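# Stack blocks on the table to match the goal image

## Task

Reproduce the block structure from the goal image on the table top, with every block aligned square to its neighbours as shown, then release it and pull the gripper away. The result only counts if it stands on its own, without the robot supporting it.

## Robot and tools

Robot: a single six-joint arm (waist, shoulder, elbow, wrist pitch, wrist yaw, wrist roll) with a two-finger parallel gripper. Its fingers extend along the gripper's own +x axis and close along its y axis. The reported hand point (end_effector_position) sits midway between the finger pads, roughly 3 to 4 cm short of the tips. The base may lean slightly relative to the table.

Scene frame: origin on the table surface straight beneath the base, +z up, +x forward, +y toward the left when facing along +x. All positions are in metres, and orientations are unit quaternions written w first (qw, qx, qy, qz). The printed hand position gets less accurate at long reach.

A command row always has 8 numbers in this order: x, y, z, qw, qx, qy, qz, opening. The first seven form an absolute target pose for the hand in the scene frame, not an offset. The opening is on a -1 to 1 scale: +1 is fully open (0.088 m), about -0.80 is where empty fingers touch, and anything lower closes no further. Going from open to shut takes at least about 0.5 s. To grip something, command a value below the current grip_measured; roughly 0.07 below gives a firm hold, a smaller gap a gentler one. Parts thinner than about 3 mm get proportionally less force. Include the desired quaternion in every row, because the reported orientation can drift.

Tools:
- execute_actions(actions, pictures): actions is a list holding zero or one item. An empty list just reports the state. A motion item is {"rows": [...], "steps": n} with 1 to 15 rows and n up to 15 steps of 1/30 s each (15 if omitted); each row is used for one step and the final row repeats to fill the rest. A pause item is {"steps": n} with n up to 300, counted from the previous result, so your reply time eats into it. Any target more than 0.6 m from the last reported position along any gripper axis gets the call refused, and a refused call does nothing.
- move(target, speed): target is one 8-number row as above (absolute pose plus opening). The hand follows a straight path lasting 0.5 to 10 s (cut off at 10 s), rotating the shorter way. speed is the top path speed in m/s, from 0.002 to 0.5, default 0.25; rotation is capped at twice that value in rad/s. The opening is applied when the move begins. The path ignores obstacles, and the real hand can lag, wander or overshoot the speed, especially with the arm stretched out. The result has a "move:" line giving the ending (done means settled near target; others include off_target, moving, held, fault), the limits that acted (paced = pose clipped, held = some steps blocked by a check, after which the arm may lurch fast), and the remaining distance to target.
- wait(seconds): 0 to 10 s of simulation with no new command.
- zoom_image(camera, region): enlarged crop of the latest full image from cam_high, cam_low or cam_wrist; region is [x0, y0, x1, y1] in pixels, origin top-left, no larger than 504 by 504.
- show_instructions(): displays the reference pages, including the goal image.
- read_manual(section): returns licence text only.
Replying without any tool call also ends everything.

Results: the state line shows hand position, quaternion and linear/angular velocities. Joint positions and velocities list the six joints in base-to-tip order (rad, rad/s) and then the finger-pad gap (m). Ranges: waist ±3.054, shoulder 0 to 3.142, elbow 0 to 2.356, wrist pitch and yaw ±1.571, wrist roll ±3.142. grip_measured uses the opening scale; it may be off by about 1 mm throughout, and while squeezing something hard it reads narrower by up to about 0.061. "pose unreachable" and HELD mean the clearance check (which treats the mount under the base as arm) altered or blocked a step. "Hand target" is the pose the controller is currently heading to. Joint torques and external torque estimates are noisy and include friction and held weight. Every execute_actions result carries images from cam_high, cam_low and cam_wrist (504x504 each) unless pictures is false; move and wait results always do.

Control behaviour: each step the commanded pose is limited to 70 mm and 16 degrees away from the measured pose, and the inverse kinematics favours position over orientation. After an action the arm continues only to the last clipped pose, so long moves need follow-up commands. Joint friction can leave the hand short or slightly tilted, and tiny moves may not register, so check the pose after each motion and correct tilt. Time keeps running while you reason and write.

Cautions: keep every block on the table; knocking one off fails the job. Approach contacts slowly and without aiming far beyond the contact point, since speed and overshoot increase the force. Contact torque reaching a joint's limit (waist 17, shoulder 21.1, elbow 21, wrist pitch 5.55, wrist yaw 5.53, wrist roll 5.19 N m, held weight included) freezes the arm for 10 s. Holding loads heats the motors; MOTOR HOT appears from 50 °C, and at 95 °C the arm is held, possibly losing power and going limp. A held part may get brief disturbing pulls, so grip firmly. Avoid dropping, slamming or shoving blocks; set each one down gently, open, and retreat upward before finishing.

Each tool is called after "Call:" in YAML: its name, and indented under it one key for each argument.

Reference images:

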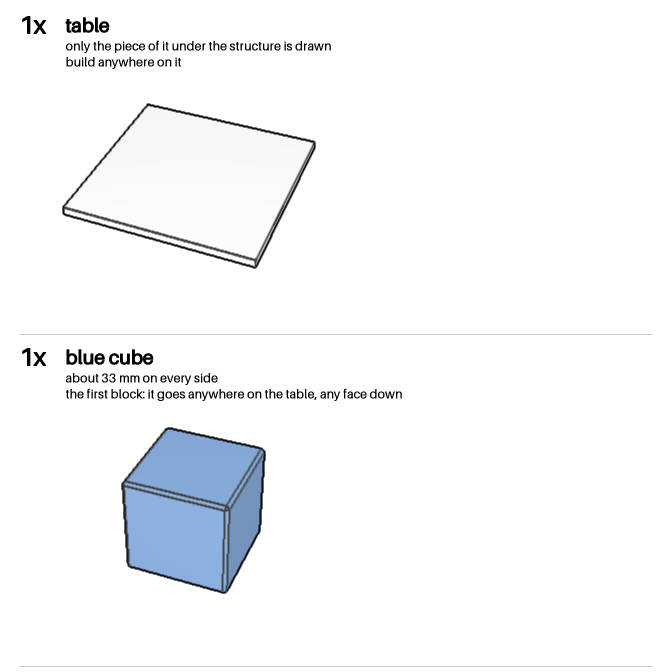

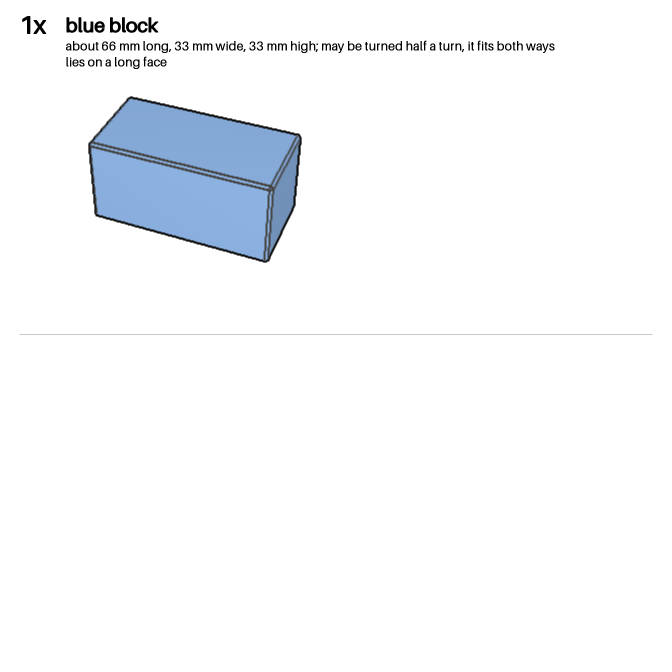

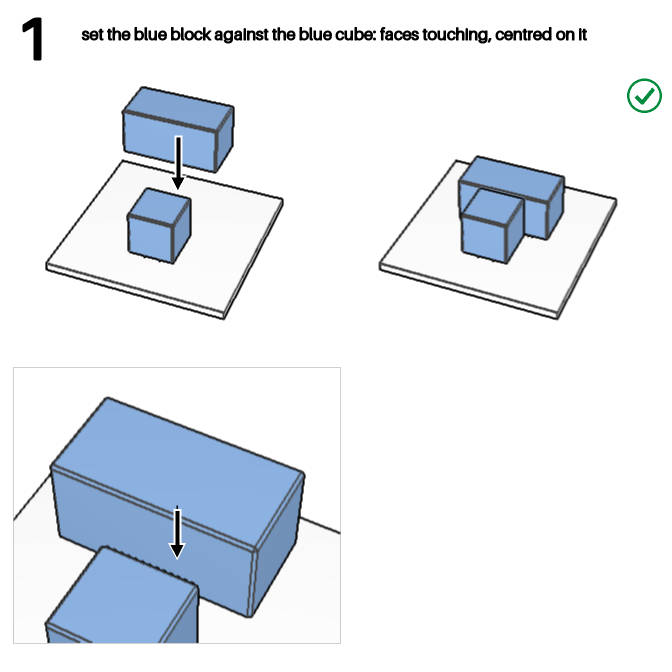

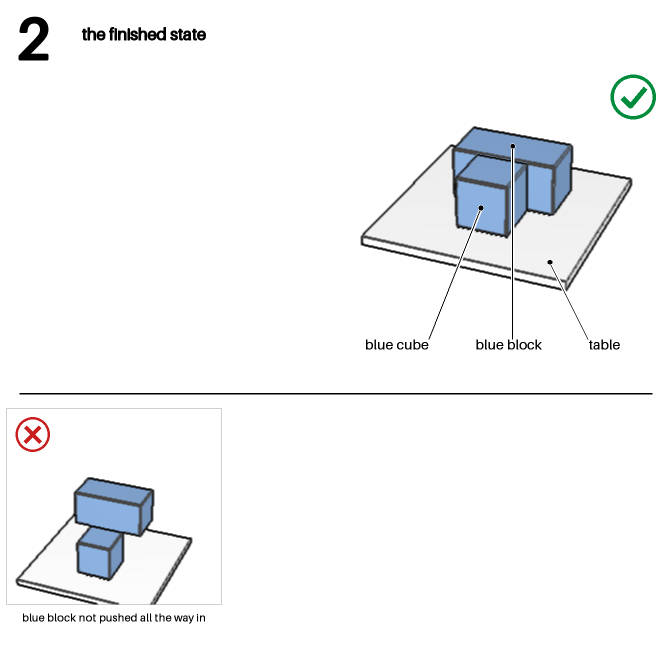

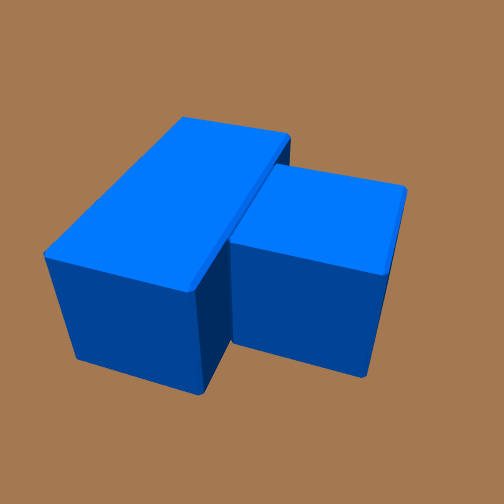

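## Session

Call:
execute_actions:
  actions: []

Scene clock: 0.00 s of 5443.50 s.
end_effector_position=(+0.4662, -0.1703, +0.3771) grip_measured=+0.846 end_effector_quat_wxyz=(+0.364, +0.647, -0.255, -0.620) end_effector_velocity=(-0.006, -0.002, -0.002) end_effector_angular_velocity=(+0.013, +0.020, -0.014)
Joint positions: [-0.595  1.803  1.735 -0.855  0.16   2.602  0.08 ]
Joint velocities: [-0.007  0.002 -0.002 -0.022 -0.007 -0.007 -0.   ]
Joint torques (N m, as the arm reports them, + toward a larger angle): no reading
External joint torques (N m, as the arm's controller estimates them; a push from outside toward a larger angle lowers the number): no reading
Heat: hottest elbow 22 °C (+0.0 °C/min).
Hand target: +0.466, -0.170, +0.377; +0.364, +0.647, -0.255, -0.620

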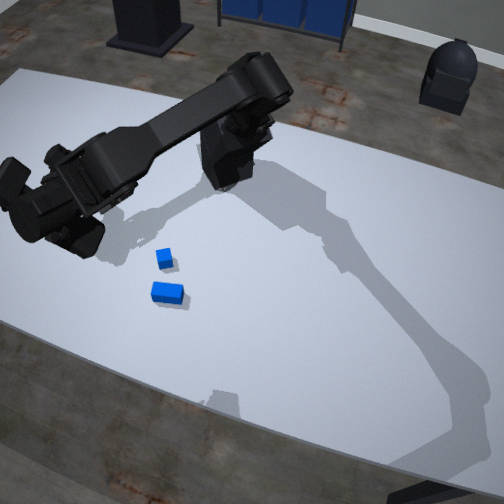

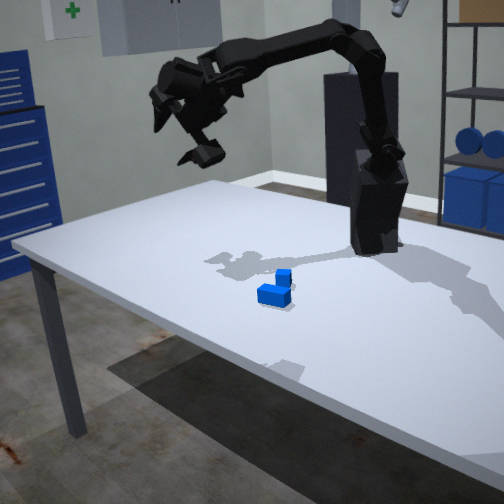

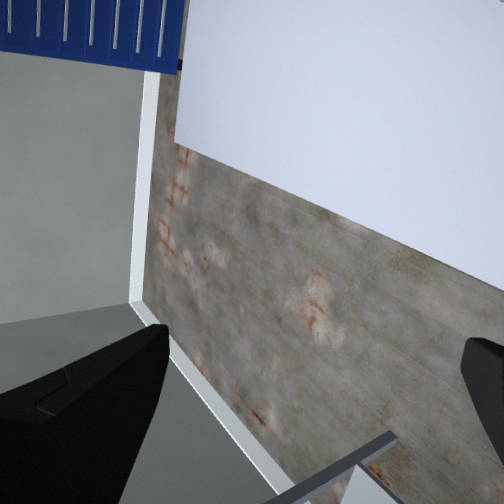

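Call:
move:
  target: [0.25,-0.05,0.28,0.707,0,0.707,0,1]
  speed: 0.3

Scene clock: 7.63 s of 5443.50 s.
end_effector_position=(+0.2526, -0.0509, +0.2823) grip_measured=+1.000 end_effector_quat_wxyz=(+0.710, -0.003, +0.704, -0.003) end_effector_velocity=(-0.001, +0.002, +0.000) end_effector_angular_velocity=(+0.008, -0.002, +0.016)
Joint positions: [-0.841  1.379  0.911 -1.104 -0.644 -0.787  0.088]
Joint velocities: [-0.002 -0.002 -0.002 -0.007 -0.007 -0.022  0.   ]
Joint torques (N m, as the arm reports them, + toward a larger angle): [-2.32 -2.71  3.39  0.27  0.11 -0.08]
External joint torques (N m, as the arm's controller estimates them; a push from outside toward a larger angle lowers the number): [ 0.62  0.58 -1.16  0.    0.16 -0.08]
Heat: hottest waist 22 °C (+0.0 °C/min).
Hand target: +0.250, -0.050, +0.280; +0.706, +0.000, +0.709, -0.001
Off the commanded pose: 0.004 m, 1 deg.
move: done

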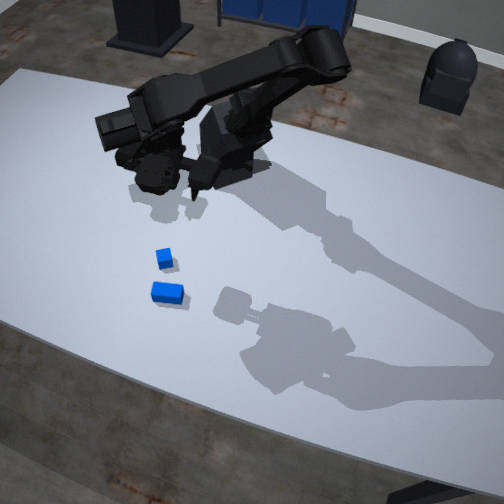

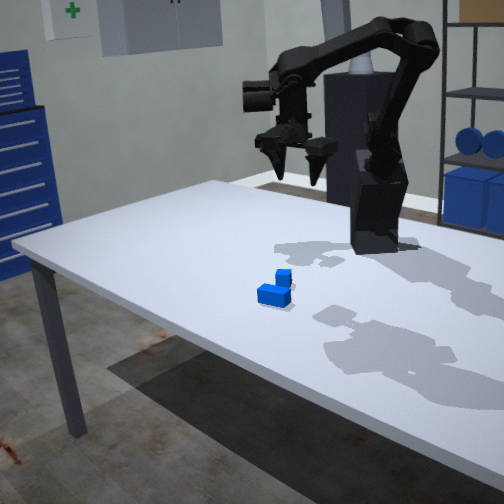

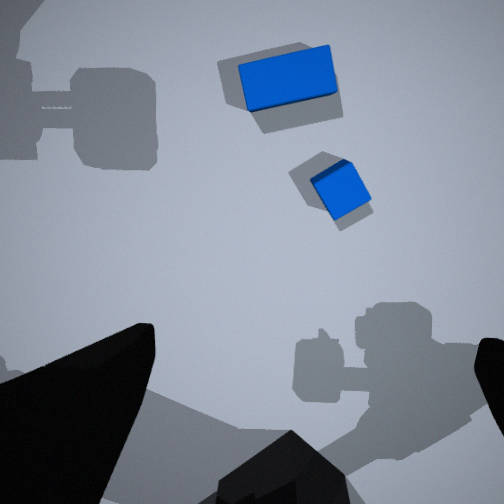

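Call:
move:
  target: [0.243,-0.106,0.13,0.683,-0.183,0.683,0.183,1]

Scene clock: 13.57 s of 5443.50 s.
end_effector_position=(+0.2458, -0.1062, +0.1330) grip_measured=+1.000 end_effector_quat_wxyz=(+0.686, -0.185, +0.680, +0.181) end_effector_velocity=(-0.003, -0.001, -0.003) end_effector_angular_velocity=(-0.002, +0.010, +0.005)
Joint positions: [-0.626  1.838  0.683 -0.26  -0.633 -1.045  0.088]
Joint velocities: [ 0.002  0.012 -0.002  0.007  0.007 -0.007  0.   ]
Joint torques (N m, as the arm reports them, + toward a larger angle): [-3.22 -3.78  1.33  0.61  0.08 -0.1 ]
External joint torques (N m, as the arm's controller estimates them; a push from outside toward a larger angle lowers the number): [ 0.66  1.18 -1.17  0.35  0.14 -0.1 ]
Heat: hottest waist 22 °C (+0.0 °C/min).
Hand target: +0.243, -0.106, +0.130; +0.683, -0.183, +0.683, +0.183
Off the commanded pose: 0.004 m, 1 deg.
After step 90, 1.23 s passed at rest.
move: done

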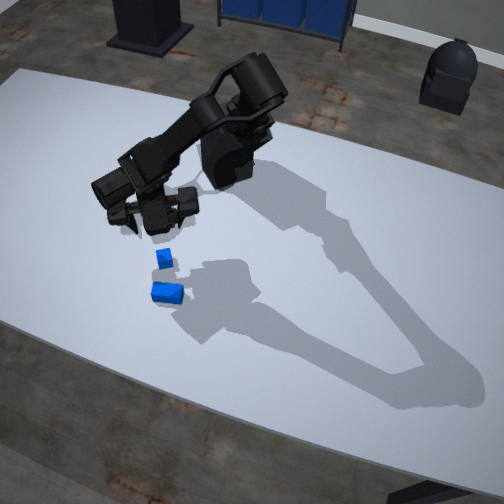

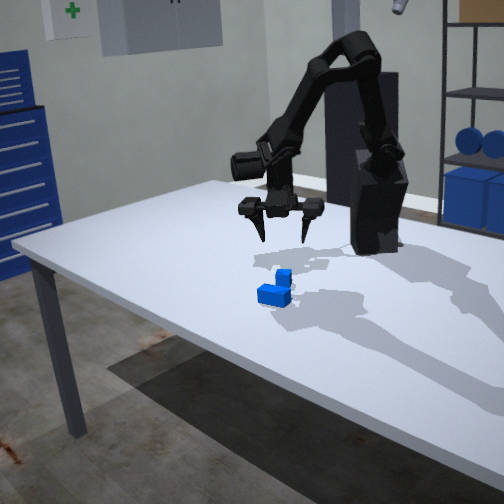

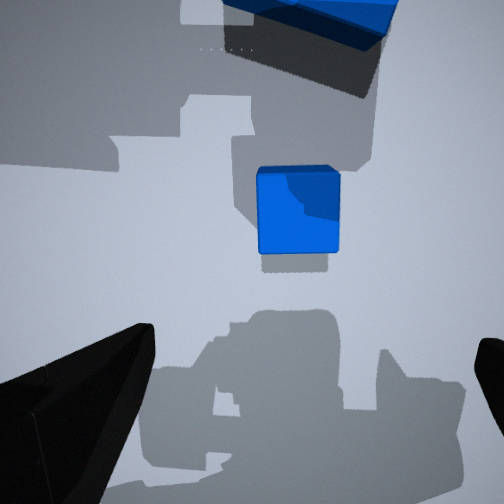

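Call:
move:
  target: [0.257,-0.100,0.072,0.678,-0.201,0.678,0.201,1]
  speed: 0.15

Scene clock: 15.53 s of 5443.50 s.
end_effector_position=(+0.2578, -0.0995, +0.0748) grip_measured=+1.000 end_effector_quat_wxyz=(+0.680, -0.202, +0.676, +0.201) end_effector_velocity=(+0.004, +0.004, -0.002) end_effector_angular_velocity=(+0.022, -0.010, +0.017)
Joint positions: [-0.463  2.023  0.699  0.015 -0.6   -0.908  0.088]
Joint velocities: [ 0.007  0.007  0.007  0.007 -0.022 -0.007  0.   ]
Joint torques (N m, as the arm reports them, + toward a larger angle): [-3.51 -4.07  0.97  0.66  0.05  0.03]
External joint torques (N m, as the arm's controller estimates them; a push from outside toward a larger angle lowers the number): [ 0.53  1.48 -0.48  0.38  0.12  0.03]
Heat: hottest waist 22 °C (+0.0 °C/min).
Hand target: +0.257, -0.100, +0.072; +0.678, -0.201, +0.678, +0.201
Off the commanded pose: 0.003 m, 0 deg.
move: done

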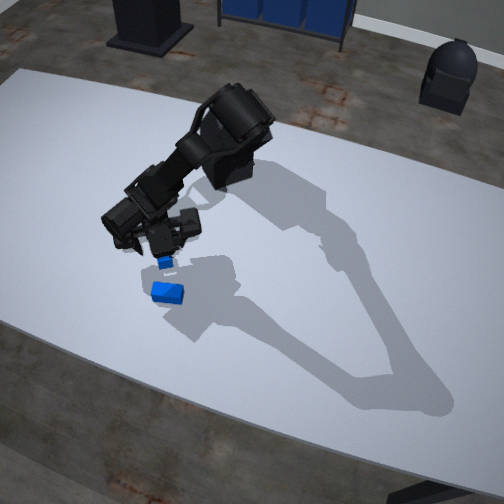

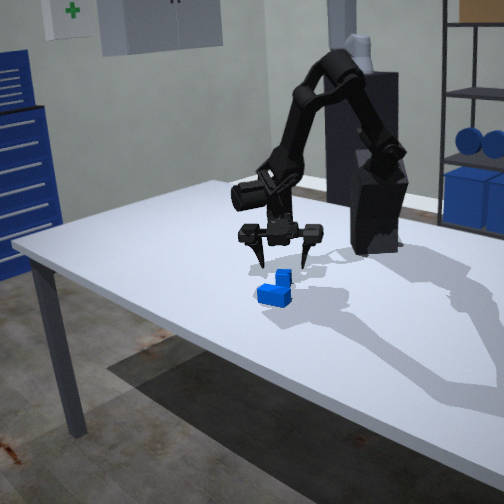

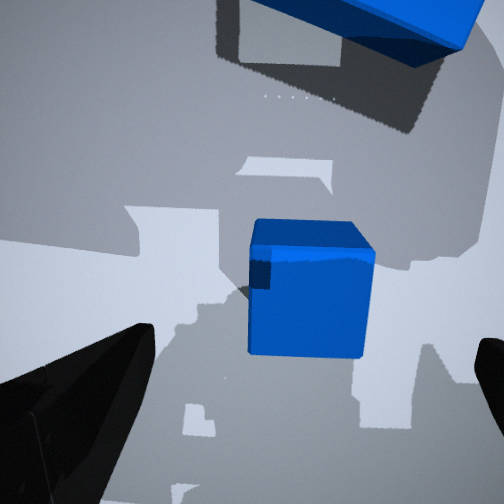

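Call:
move:
  target: [0.262,-0.097,0.046,0.678,-0.201,0.678,0.201,0.5]
  speed: 0.08

Call:
move:
  target: [0.262,-0.097,0.046,0.678,-0.201,0.678,0.201,-0.25]
  speed: 0.08

Scene clock: 17.40 s of 5443.50 s.
end_effector_position=(+0.2632, -0.0965, +0.0490) grip_measured=+0.503 end_effector_quat_wxyz=(+0.680, -0.202, +0.676, +0.201) end_effector_velocity=(-0.000, +0.001, -0.002) end_effector_angular_velocity=(+0.010, +0.005, +0.005)
Joint positions: [-0.398  2.111  0.725  0.119 -0.582 -0.833  0.064]
Joint velocities: [ 0.002  0.007  0.007 -0.007 -0.007 -0.007 -0.   ]
Joint torques (N m, as the arm reports them, + toward a larger angle): [-3.5  -4.62  0.54  0.66  0.09  0.  ]
External joint torques (N m, as the arm's controller estimates them; a push from outside toward a larger angle lowers the number): [ 0.62  1.04 -0.31  0.41  0.15  0.  ]
Heat: hottest waist 22 °C (+0.0 °C/min).
Hand target: +0.262, -0.097, +0.046; +0.678, -0.201, +0.678, +0.201
Off the commanded pose: 0.003 m, 0 deg.
move: done

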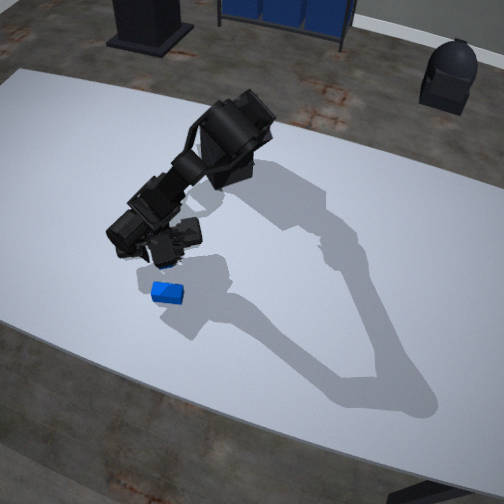

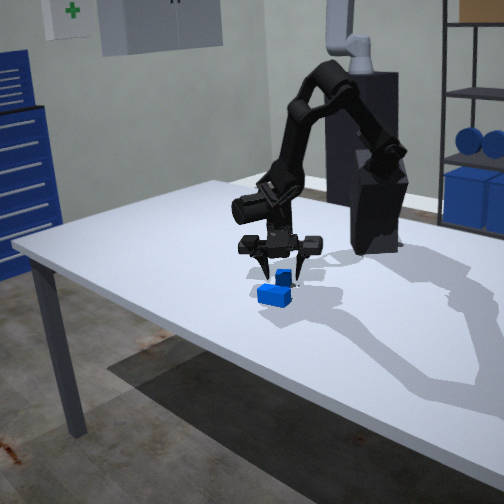

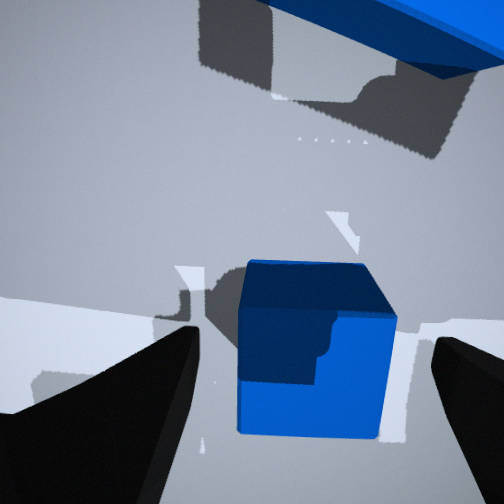

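Scene clock: 18.10 s of 5443.50 s.
end_effector_position=(+0.2631, -0.0967, +0.0490) grip_measured=-0.156 end_effector_quat_wxyz=(+0.680, -0.201, +0.676, +0.201) end_effector_velocity=(-0.002, +0.000, +0.000) end_effector_angular_velocity=(-0.005, +0.009, +0.005)
Joint positions: [-0.399  2.111  0.725  0.119 -0.582 -0.832  0.031]
Joint velocities: [ 0.002 -0.002 -0.002 -0.007  0.007 -0.007  0.   ]
Joint torques (N m, as the arm reports them, + toward a larger angle): [-3.39 -4.48  0.52  0.74  0.07  0.05]
External joint torques (N m, as the arm's controller estimates them; a push from outside toward a larger angle lowers the number): [ 0.75  1.26 -0.44  0.46  0.12  0.05]
Heat: hottest waist 22 °C (+0.0 °C/min).
Hand target: +0.262, -0.097, +0.046; +0.678, -0.201, +0.678, +0.201
Off the commanded pose: 0.003 m, 0 deg.
move: done

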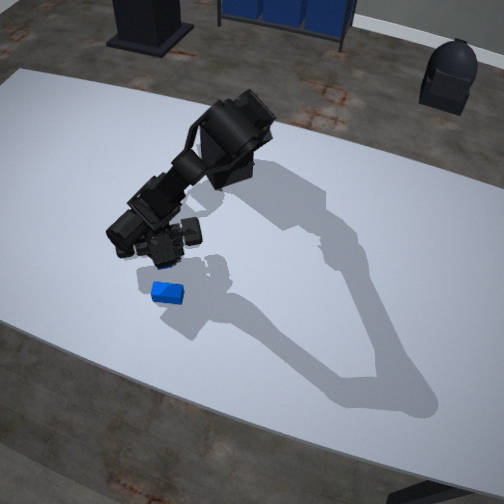

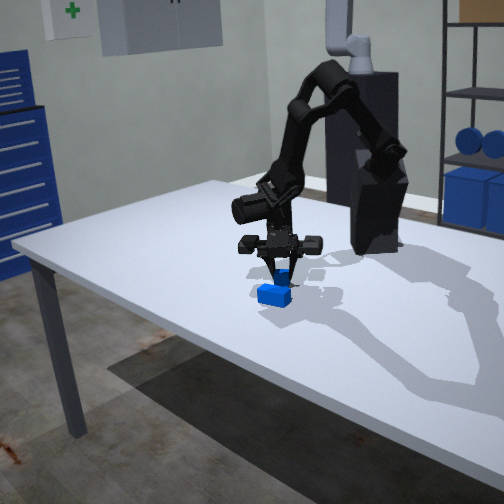

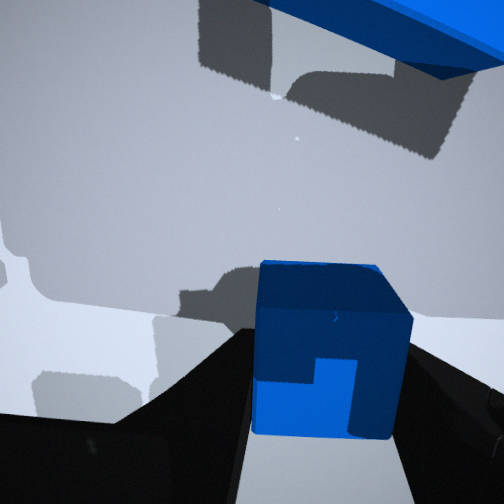

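Call:
move:
  target: [0.263,-0.096,0.06,0.678,-0.201,0.678,0.201,-0.25]
  speed: 0.06

Call:
move:
  target: [0.295,-0.062,0.056,0.702,-0.086,0.702,0.086,-0.25]
  speed: 0.1

Scene clock: 20.17 s of 5443.50 s.
end_effector_position=(+0.2625, -0.0967, +0.0577) grip_measured=-0.156 end_effector_quat_wxyz=(+0.677, -0.201, +0.679, +0.200) end_effector_velocity=(-0.007, +0.006, +0.001) end_effector_angular_velocity=(+0.039, +0.012, -0.002)
Joint positions: [-0.414  2.078  0.725  0.067 -0.582 -0.854  0.031]
Joint velocities: [-0.007 -0.002 -0.012 -0.022 -0.037 -0.022 -0.   ]
Joint torques (N m, as the arm reports them, + toward a larger angle): [-3.86 -6.6   0.12  0.32 -0.21 -0.1 ]
External joint torques (N m, as the arm's controller estimates them; a push from outside toward a larger angle lowers the number): [ 0.26 -1.04 -0.86  0.1  -0.16 -0.1 ]
Heat: hottest waist 22 °C (+0.0 °C/min).
Hand target: +0.263, -0.096, +0.060; +0.678, -0.201, +0.678, +0.201
Off the commanded pose: 0.002 m, 0 deg.
move: done

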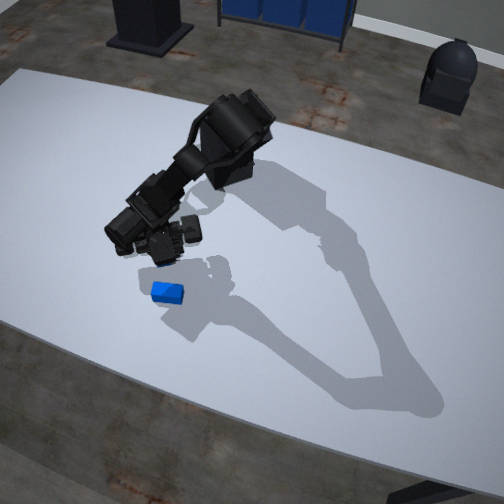

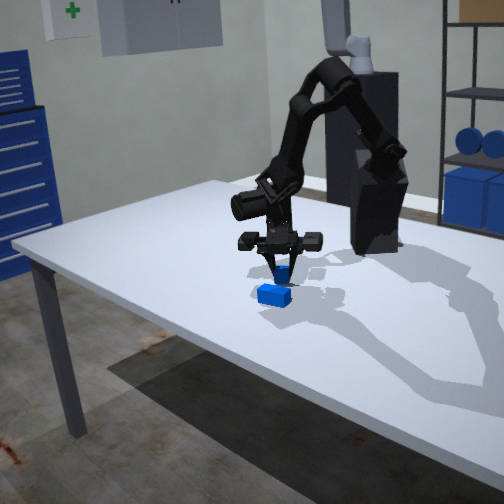

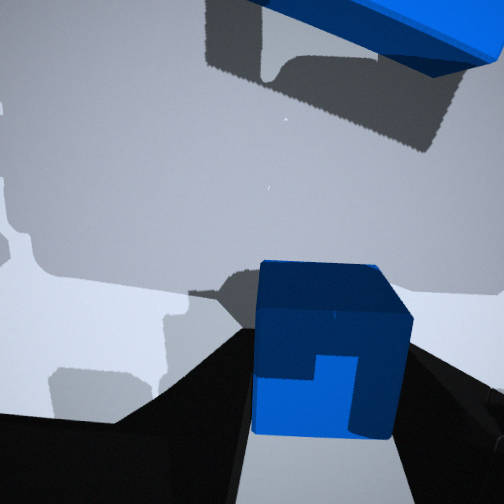

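Scene clock: 22.20 s of 5443.50 s.
end_effector_position=(+0.2912, -0.0635, +0.0543) grip_measured=-0.156 end_effector_quat_wxyz=(+0.700, -0.083, +0.704, +0.086) end_effector_velocity=(+0.002, +0.002, +0.001) end_effector_angular_velocity=(+0.007, -0.010, +0.001)
Joint positions: [-0.296  2.015  0.779  0.016 -0.549 -0.388  0.031]
Joint velocities: [ 0.002 -0.007 -0.002  0.007 -0.007  0.007  0.   ]
Joint torques (N m, as the arm reports them, + toward a larger angle): [-3.37 -7.03  1.16  0.31  0.12  0.07]
External joint torques (N m, as the arm's controller estimates them; a push from outside toward a larger angle lowers the number): [ 0.61 -0.88 -0.24  0.02  0.16  0.07]
Heat: hottest shoulder 23 °C (+2.7 °C/min).
Hand target: +0.295, -0.062, +0.056; +0.702, -0.086, +0.702, +0.086
Off the commanded pose: 0.004 m, 1 deg.
move: done

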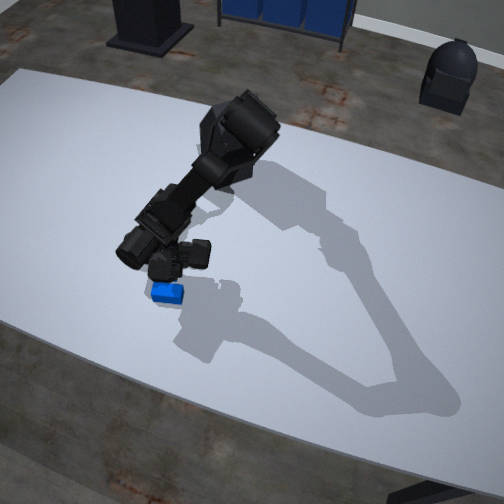

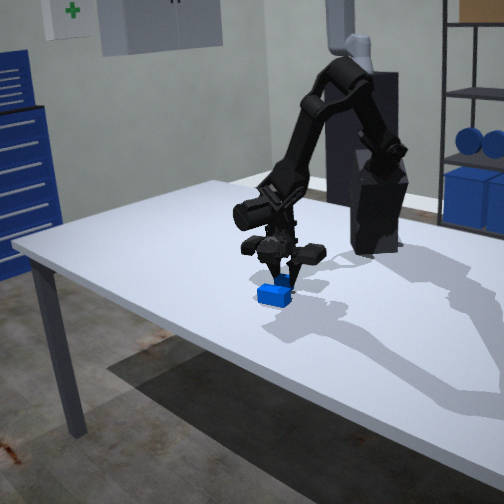

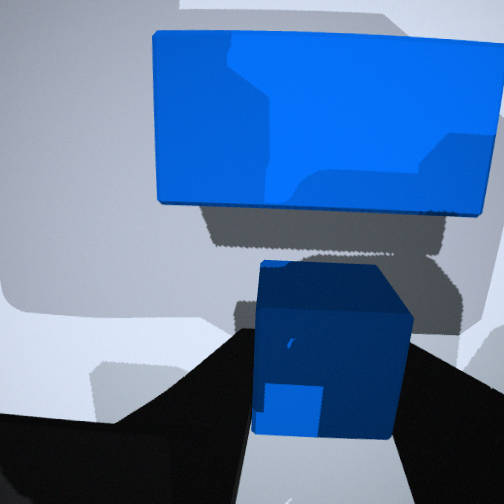

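Call:
move:
  target: [0.3065,-0.055,0.053,0.702,-0.086,0.702,0.086,-0.25]
  speed: 0.04

Scene clock: 24.27 s of 5443.50 s.
end_effector_position=(+0.3031, -0.0565, +0.0517) grip_measured=-0.156 end_effector_quat_wxyz=(+0.700, -0.083, +0.704, +0.086) end_effector_velocity=(-0.005, +0.000, +0.000) end_effector_angular_velocity=(-0.004, +0.021, -0.002)
Joint positions: [-0.267  2.015  0.817 -0.004 -0.539 -0.355  0.031]
Joint velocities: [ 0.002 -0.002 -0.002 -0.022  0.007 -0.007 -0.001]
Joint torques (N m, as the arm reports them, + toward a larger angle): [-3.54 -7.21  1.19  0.29  0.12  0.06]
External joint torques (N m, as the arm's controller estimates them; a push from outside toward a larger angle lowers the number): [ 0.51 -0.92 -0.24  0.02  0.15  0.06]
Heat: hottest shoulder 23 °C (+2.5 °C/min).
Hand target: +0.306, -0.055, +0.053; +0.702, -0.086, +0.702, +0.086
Off the commanded pose: 0.004 m, 0 deg.
move: done

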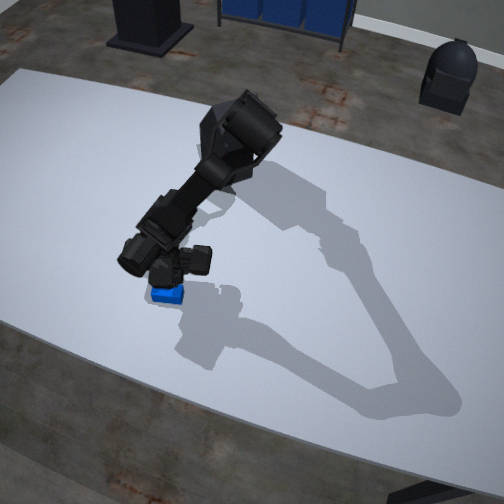

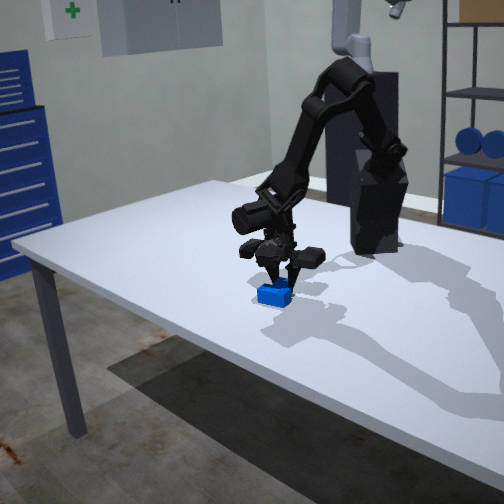

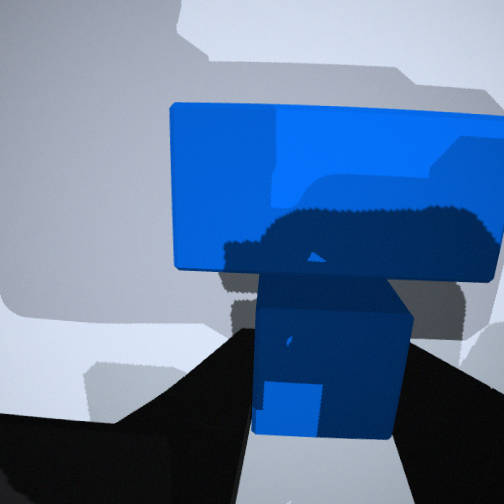

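Call:
move:
  target: [0.3145,-0.053,0.050,0.702,-0.086,0.702,0.086,-0.25]
  speed: 0.015

Scene clock: 25.83 s of 5443.50 s.
end_effector_position=(+0.3142, -0.0532, +0.0515) grip_measured=-0.156 end_effector_quat_wxyz=(+0.703, -0.086, +0.700, +0.086) end_effector_velocity=(-0.005, +0.003, +0.000) end_effector_angular_velocity=(+0.010, +0.019, -0.002)
Joint positions: [-0.254  2.015  0.85  -0.019 -0.534 -0.341  0.031]
Joint velocities: [ 0.002 -0.002 -0.002 -0.022 -0.007 -0.007 -0.   ]
Joint torques (N m, as the arm reports them, + toward a larger angle): [-3.54 -5.82  1.22  0.29  0.07  0.04]
External joint torques (N m, as the arm's controller estimates them; a push from outside toward a larger angle lowers the number): [ 0.54  0.66 -0.35  0.    0.11  0.04]
Heat: hottest shoulder 23 °C (+2.3 °C/min).
Hand target: +0.314, -0.053, +0.050; +0.702, -0.086, +0.702, +0.086
Off the commanded pose: 0.002 m, 0 deg.
move: done

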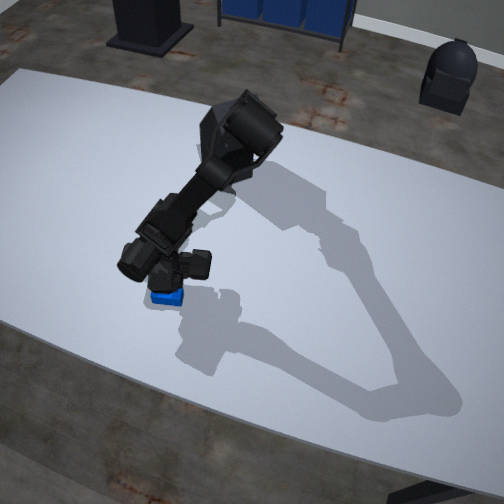

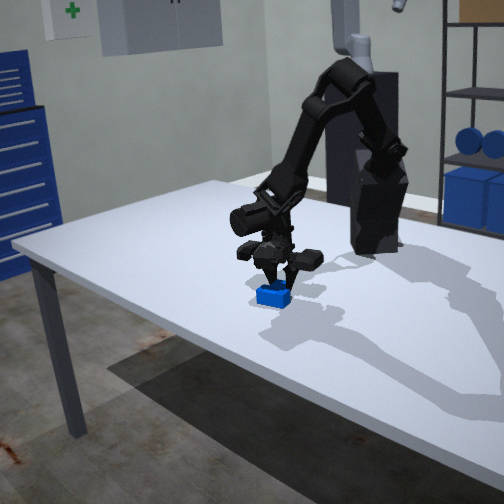

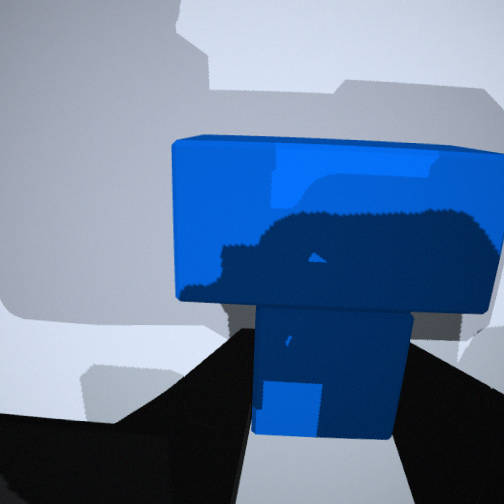

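Touching and centred. Lower a little, then release.

Call:
move:
  target: [0.3155,-0.053,0.046,0.702,-0.086,0.702,0.086,-0.25]
  speed: 0.01

Call:
move:
  target: [0.3155,-0.053,0.047,0.702,-0.086,0.702,0.086,0.3]
  speed: 0.01

Call:
move:
  target: [0.305,-0.056,0.13,0.702,-0.086,0.702,0.086,0.3]
  speed: 0.12

Scene clock: 27.67 s of 5443.50 s.
end_effector_position=(+0.3159, -0.0526, +0.0502) grip_measured=-0.156 end_effector_quat_wxyz=(+0.704, -0.086, +0.700, +0.086) end_effector_velocity=(-0.003, +0.000, -0.000) end_effector_angular_velocity=(+0.007, +0.009, -0.030)
Joint positions: [-0.25   2.02   0.855 -0.015 -0.532 -0.335  0.031]
Joint velocities: [-0.002  0.002 -0.002 -0.007 -0.007  0.022  0.   ]
Joint torques (N m, as the arm reports them, + toward a larger angle): [-3.28 -4.64  1.64  0.84  0.17  0.03]
External joint torques (N m, as the arm's controller estimates them; a push from outside toward a larger angle lowers the number): [0.8  1.79 0.12 0.56 0.2  0.03]
Heat: hottest waist 23 °C (+2.2 °C/min).
Hand target: +0.316, -0.053, +0.046; +0.702, -0.086, +0.702, +0.086
Off the commanded pose: 0.004 m, 0 deg.
move: done

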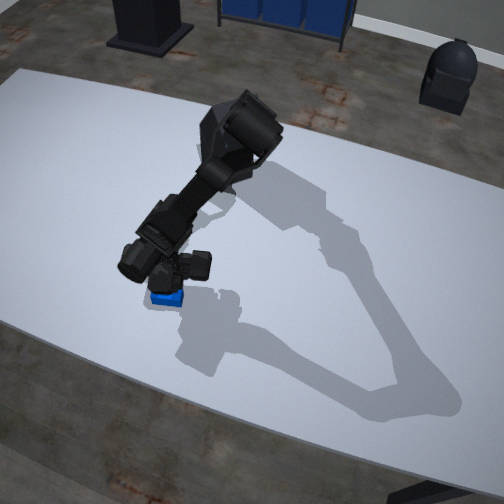

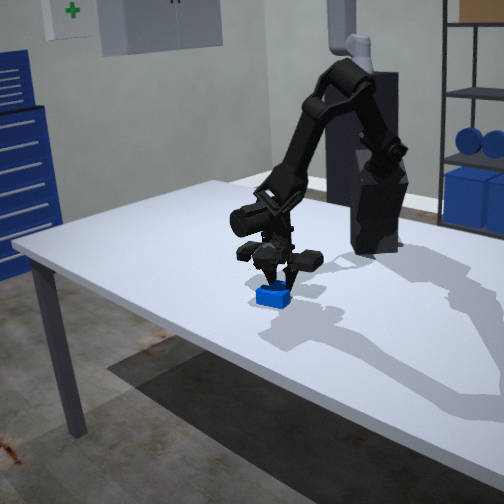

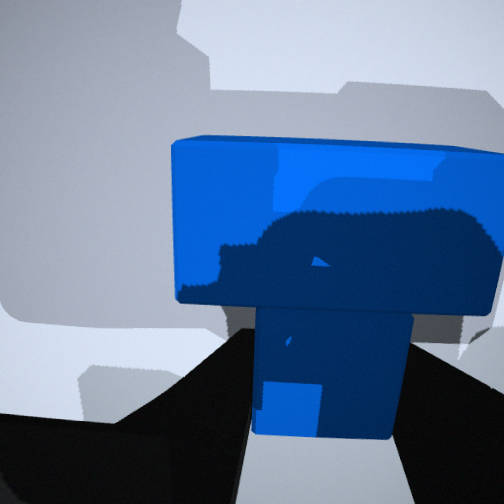

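Scene clock: 28.37 s of 5443.50 s.
end_effector_position=(+0.3171, -0.0525, +0.0502) grip_measured=+0.295 end_effector_quat_wxyz=(+0.705, -0.087, +0.699, +0.087) end_effector_velocity=(-0.000, -0.002, -0.000) end_effector_angular_velocity=(-0.009, -0.003, +0.007)
Joint positions: [-0.249  2.02   0.858 -0.014 -0.532 -0.335  0.053]
Joint velocities: [-0.002  0.002 -0.002  0.007  0.007 -0.007  0.001]
Joint torques (N m, as the arm reports them, + toward a larger angle): [-3.41 -5.25  1.42  0.49  0.08 -0.01]
External joint torques (N m, as the arm's controller estimates them; a push from outside toward a larger angle lowers the number): [ 0.7   1.27 -0.2   0.18  0.11 -0.01]
Heat: hottest waist 23 °C (+2.1 °C/min).
Hand target: +0.315, -0.053, +0.047; +0.702, -0.086, +0.702, +0.086
Off the commanded pose: 0.004 m, 1 deg.
move: done

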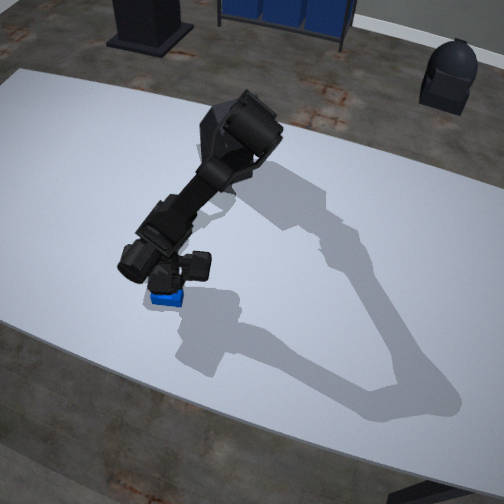

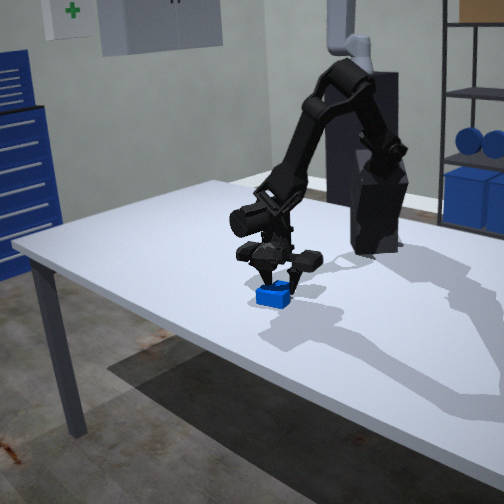

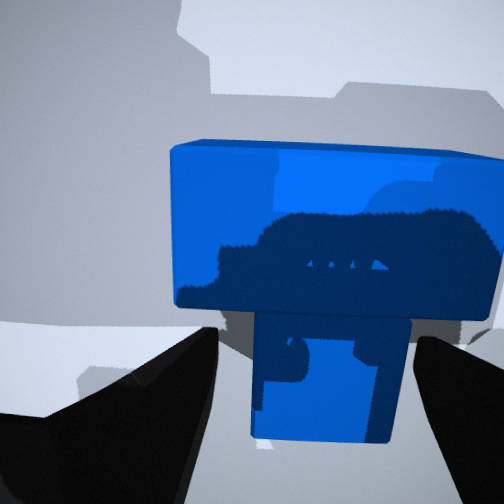

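Scene clock: 29.57 s of 5443.50 s.
end_effector_position=(+0.3045, -0.0569, +0.1275) grip_measured=+0.297 end_effector_quat_wxyz=(+0.700, -0.085, +0.704, +0.085) end_effector_velocity=(+0.003, +0.002, +0.004) end_effector_angular_velocity=(+0.017, -0.015, +0.035)
Joint positions: [-0.404  1.768  0.821 -0.334 -0.579 -0.508  0.054]
Joint velocities: [-0.007 -0.012  0.002 -0.007 -0.022 -0.037 -0.   ]
Joint torques (N m, as the arm reports them, + toward a larger angle): [-3.79 -6.73  1.82  0.31 -0.18 -0.1 ]
External joint torques (N m, as the arm's controller estimates them; a push from outside toward a larger angle lowers the number): [ 0.07 -0.89 -1.04  0.01 -0.15 -0.1 ]
Heat: hottest waist 23 °C (+2.0 °C/min).
Hand target: +0.305, -0.056, +0.130; +0.702, -0.086, +0.702, +0.086
Off the commanded pose: 0.003 m, 0 deg.
move: done

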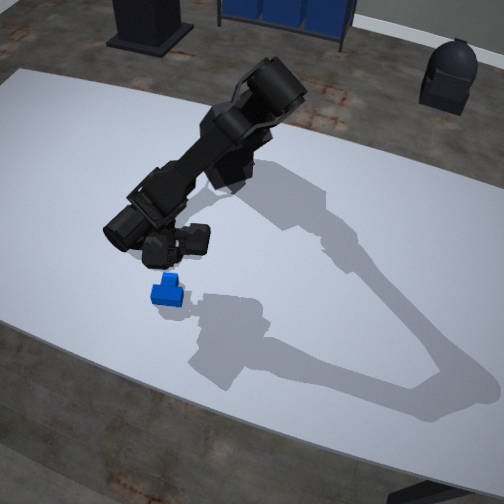

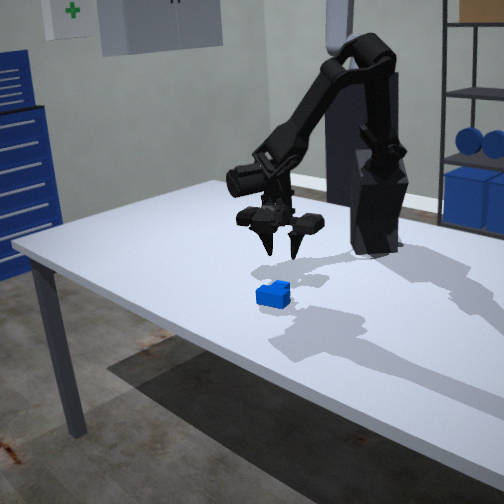

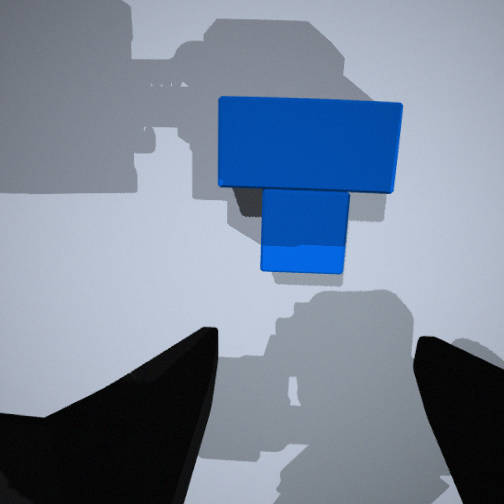

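Call:
move:
  target: [0.27,-0.06,0.22,0.702,-0.086,0.702,0.086,1]

Call:
finished_scene:
  scene: 1

Scene clock: 31.27 s of 5443.50 s.
end_effector_position=(+0.2673, -0.0603, +0.2167) grip_measured=+1.000 end_effector_quat_wxyz=(+0.699, -0.082, +0.706, +0.085) end_effector_velocity=(-0.004, +0.002, +0.001) end_effector_angular_velocity=(+0.013, +0.008, +0.018)
Joint positions: [-0.659  1.514  0.815 -0.764 -0.631 -0.814  0.088]
Joint velocities: [-0.007 -0.002 -0.002 -0.022 -0.007 -0.037  0.   ]
Joint torques (N m, as the arm reports them, + toward a larger angle): [-3.31 -5.22  4.07  0.25 -0.2  -0.07]
External joint torques (N m, as the arm's controller estimates them; a push from outside toward a larger angle lowers the number): [-0.01 -0.91  0.18  0.03 -0.15 -0.07]
Heat: hottest waist 23 °C (+1.9 °C/min).
Hand target: +0.270, -0.060, +0.220; +0.702, -0.086, +0.702, +0.086
Off the commanded pose: 0.004 m, 1 deg.
move: done

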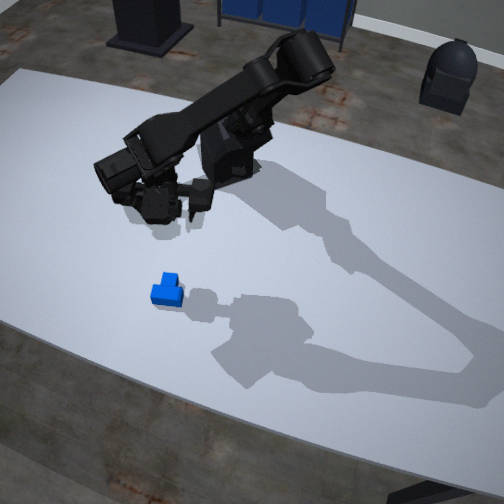

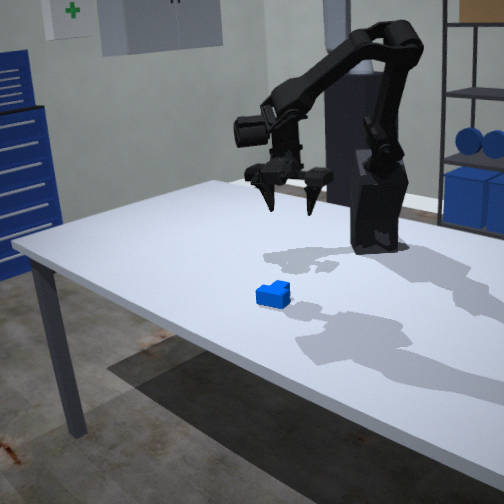

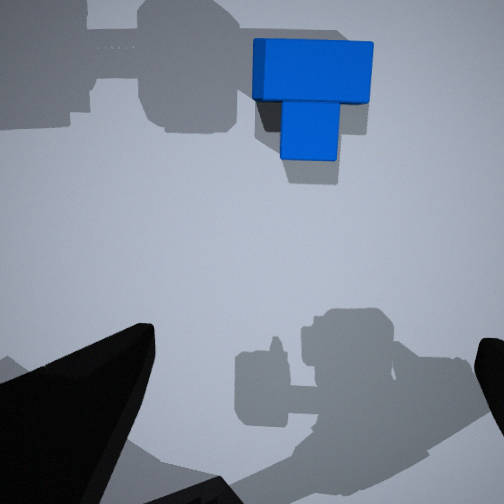

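The scene is finished: the task was done.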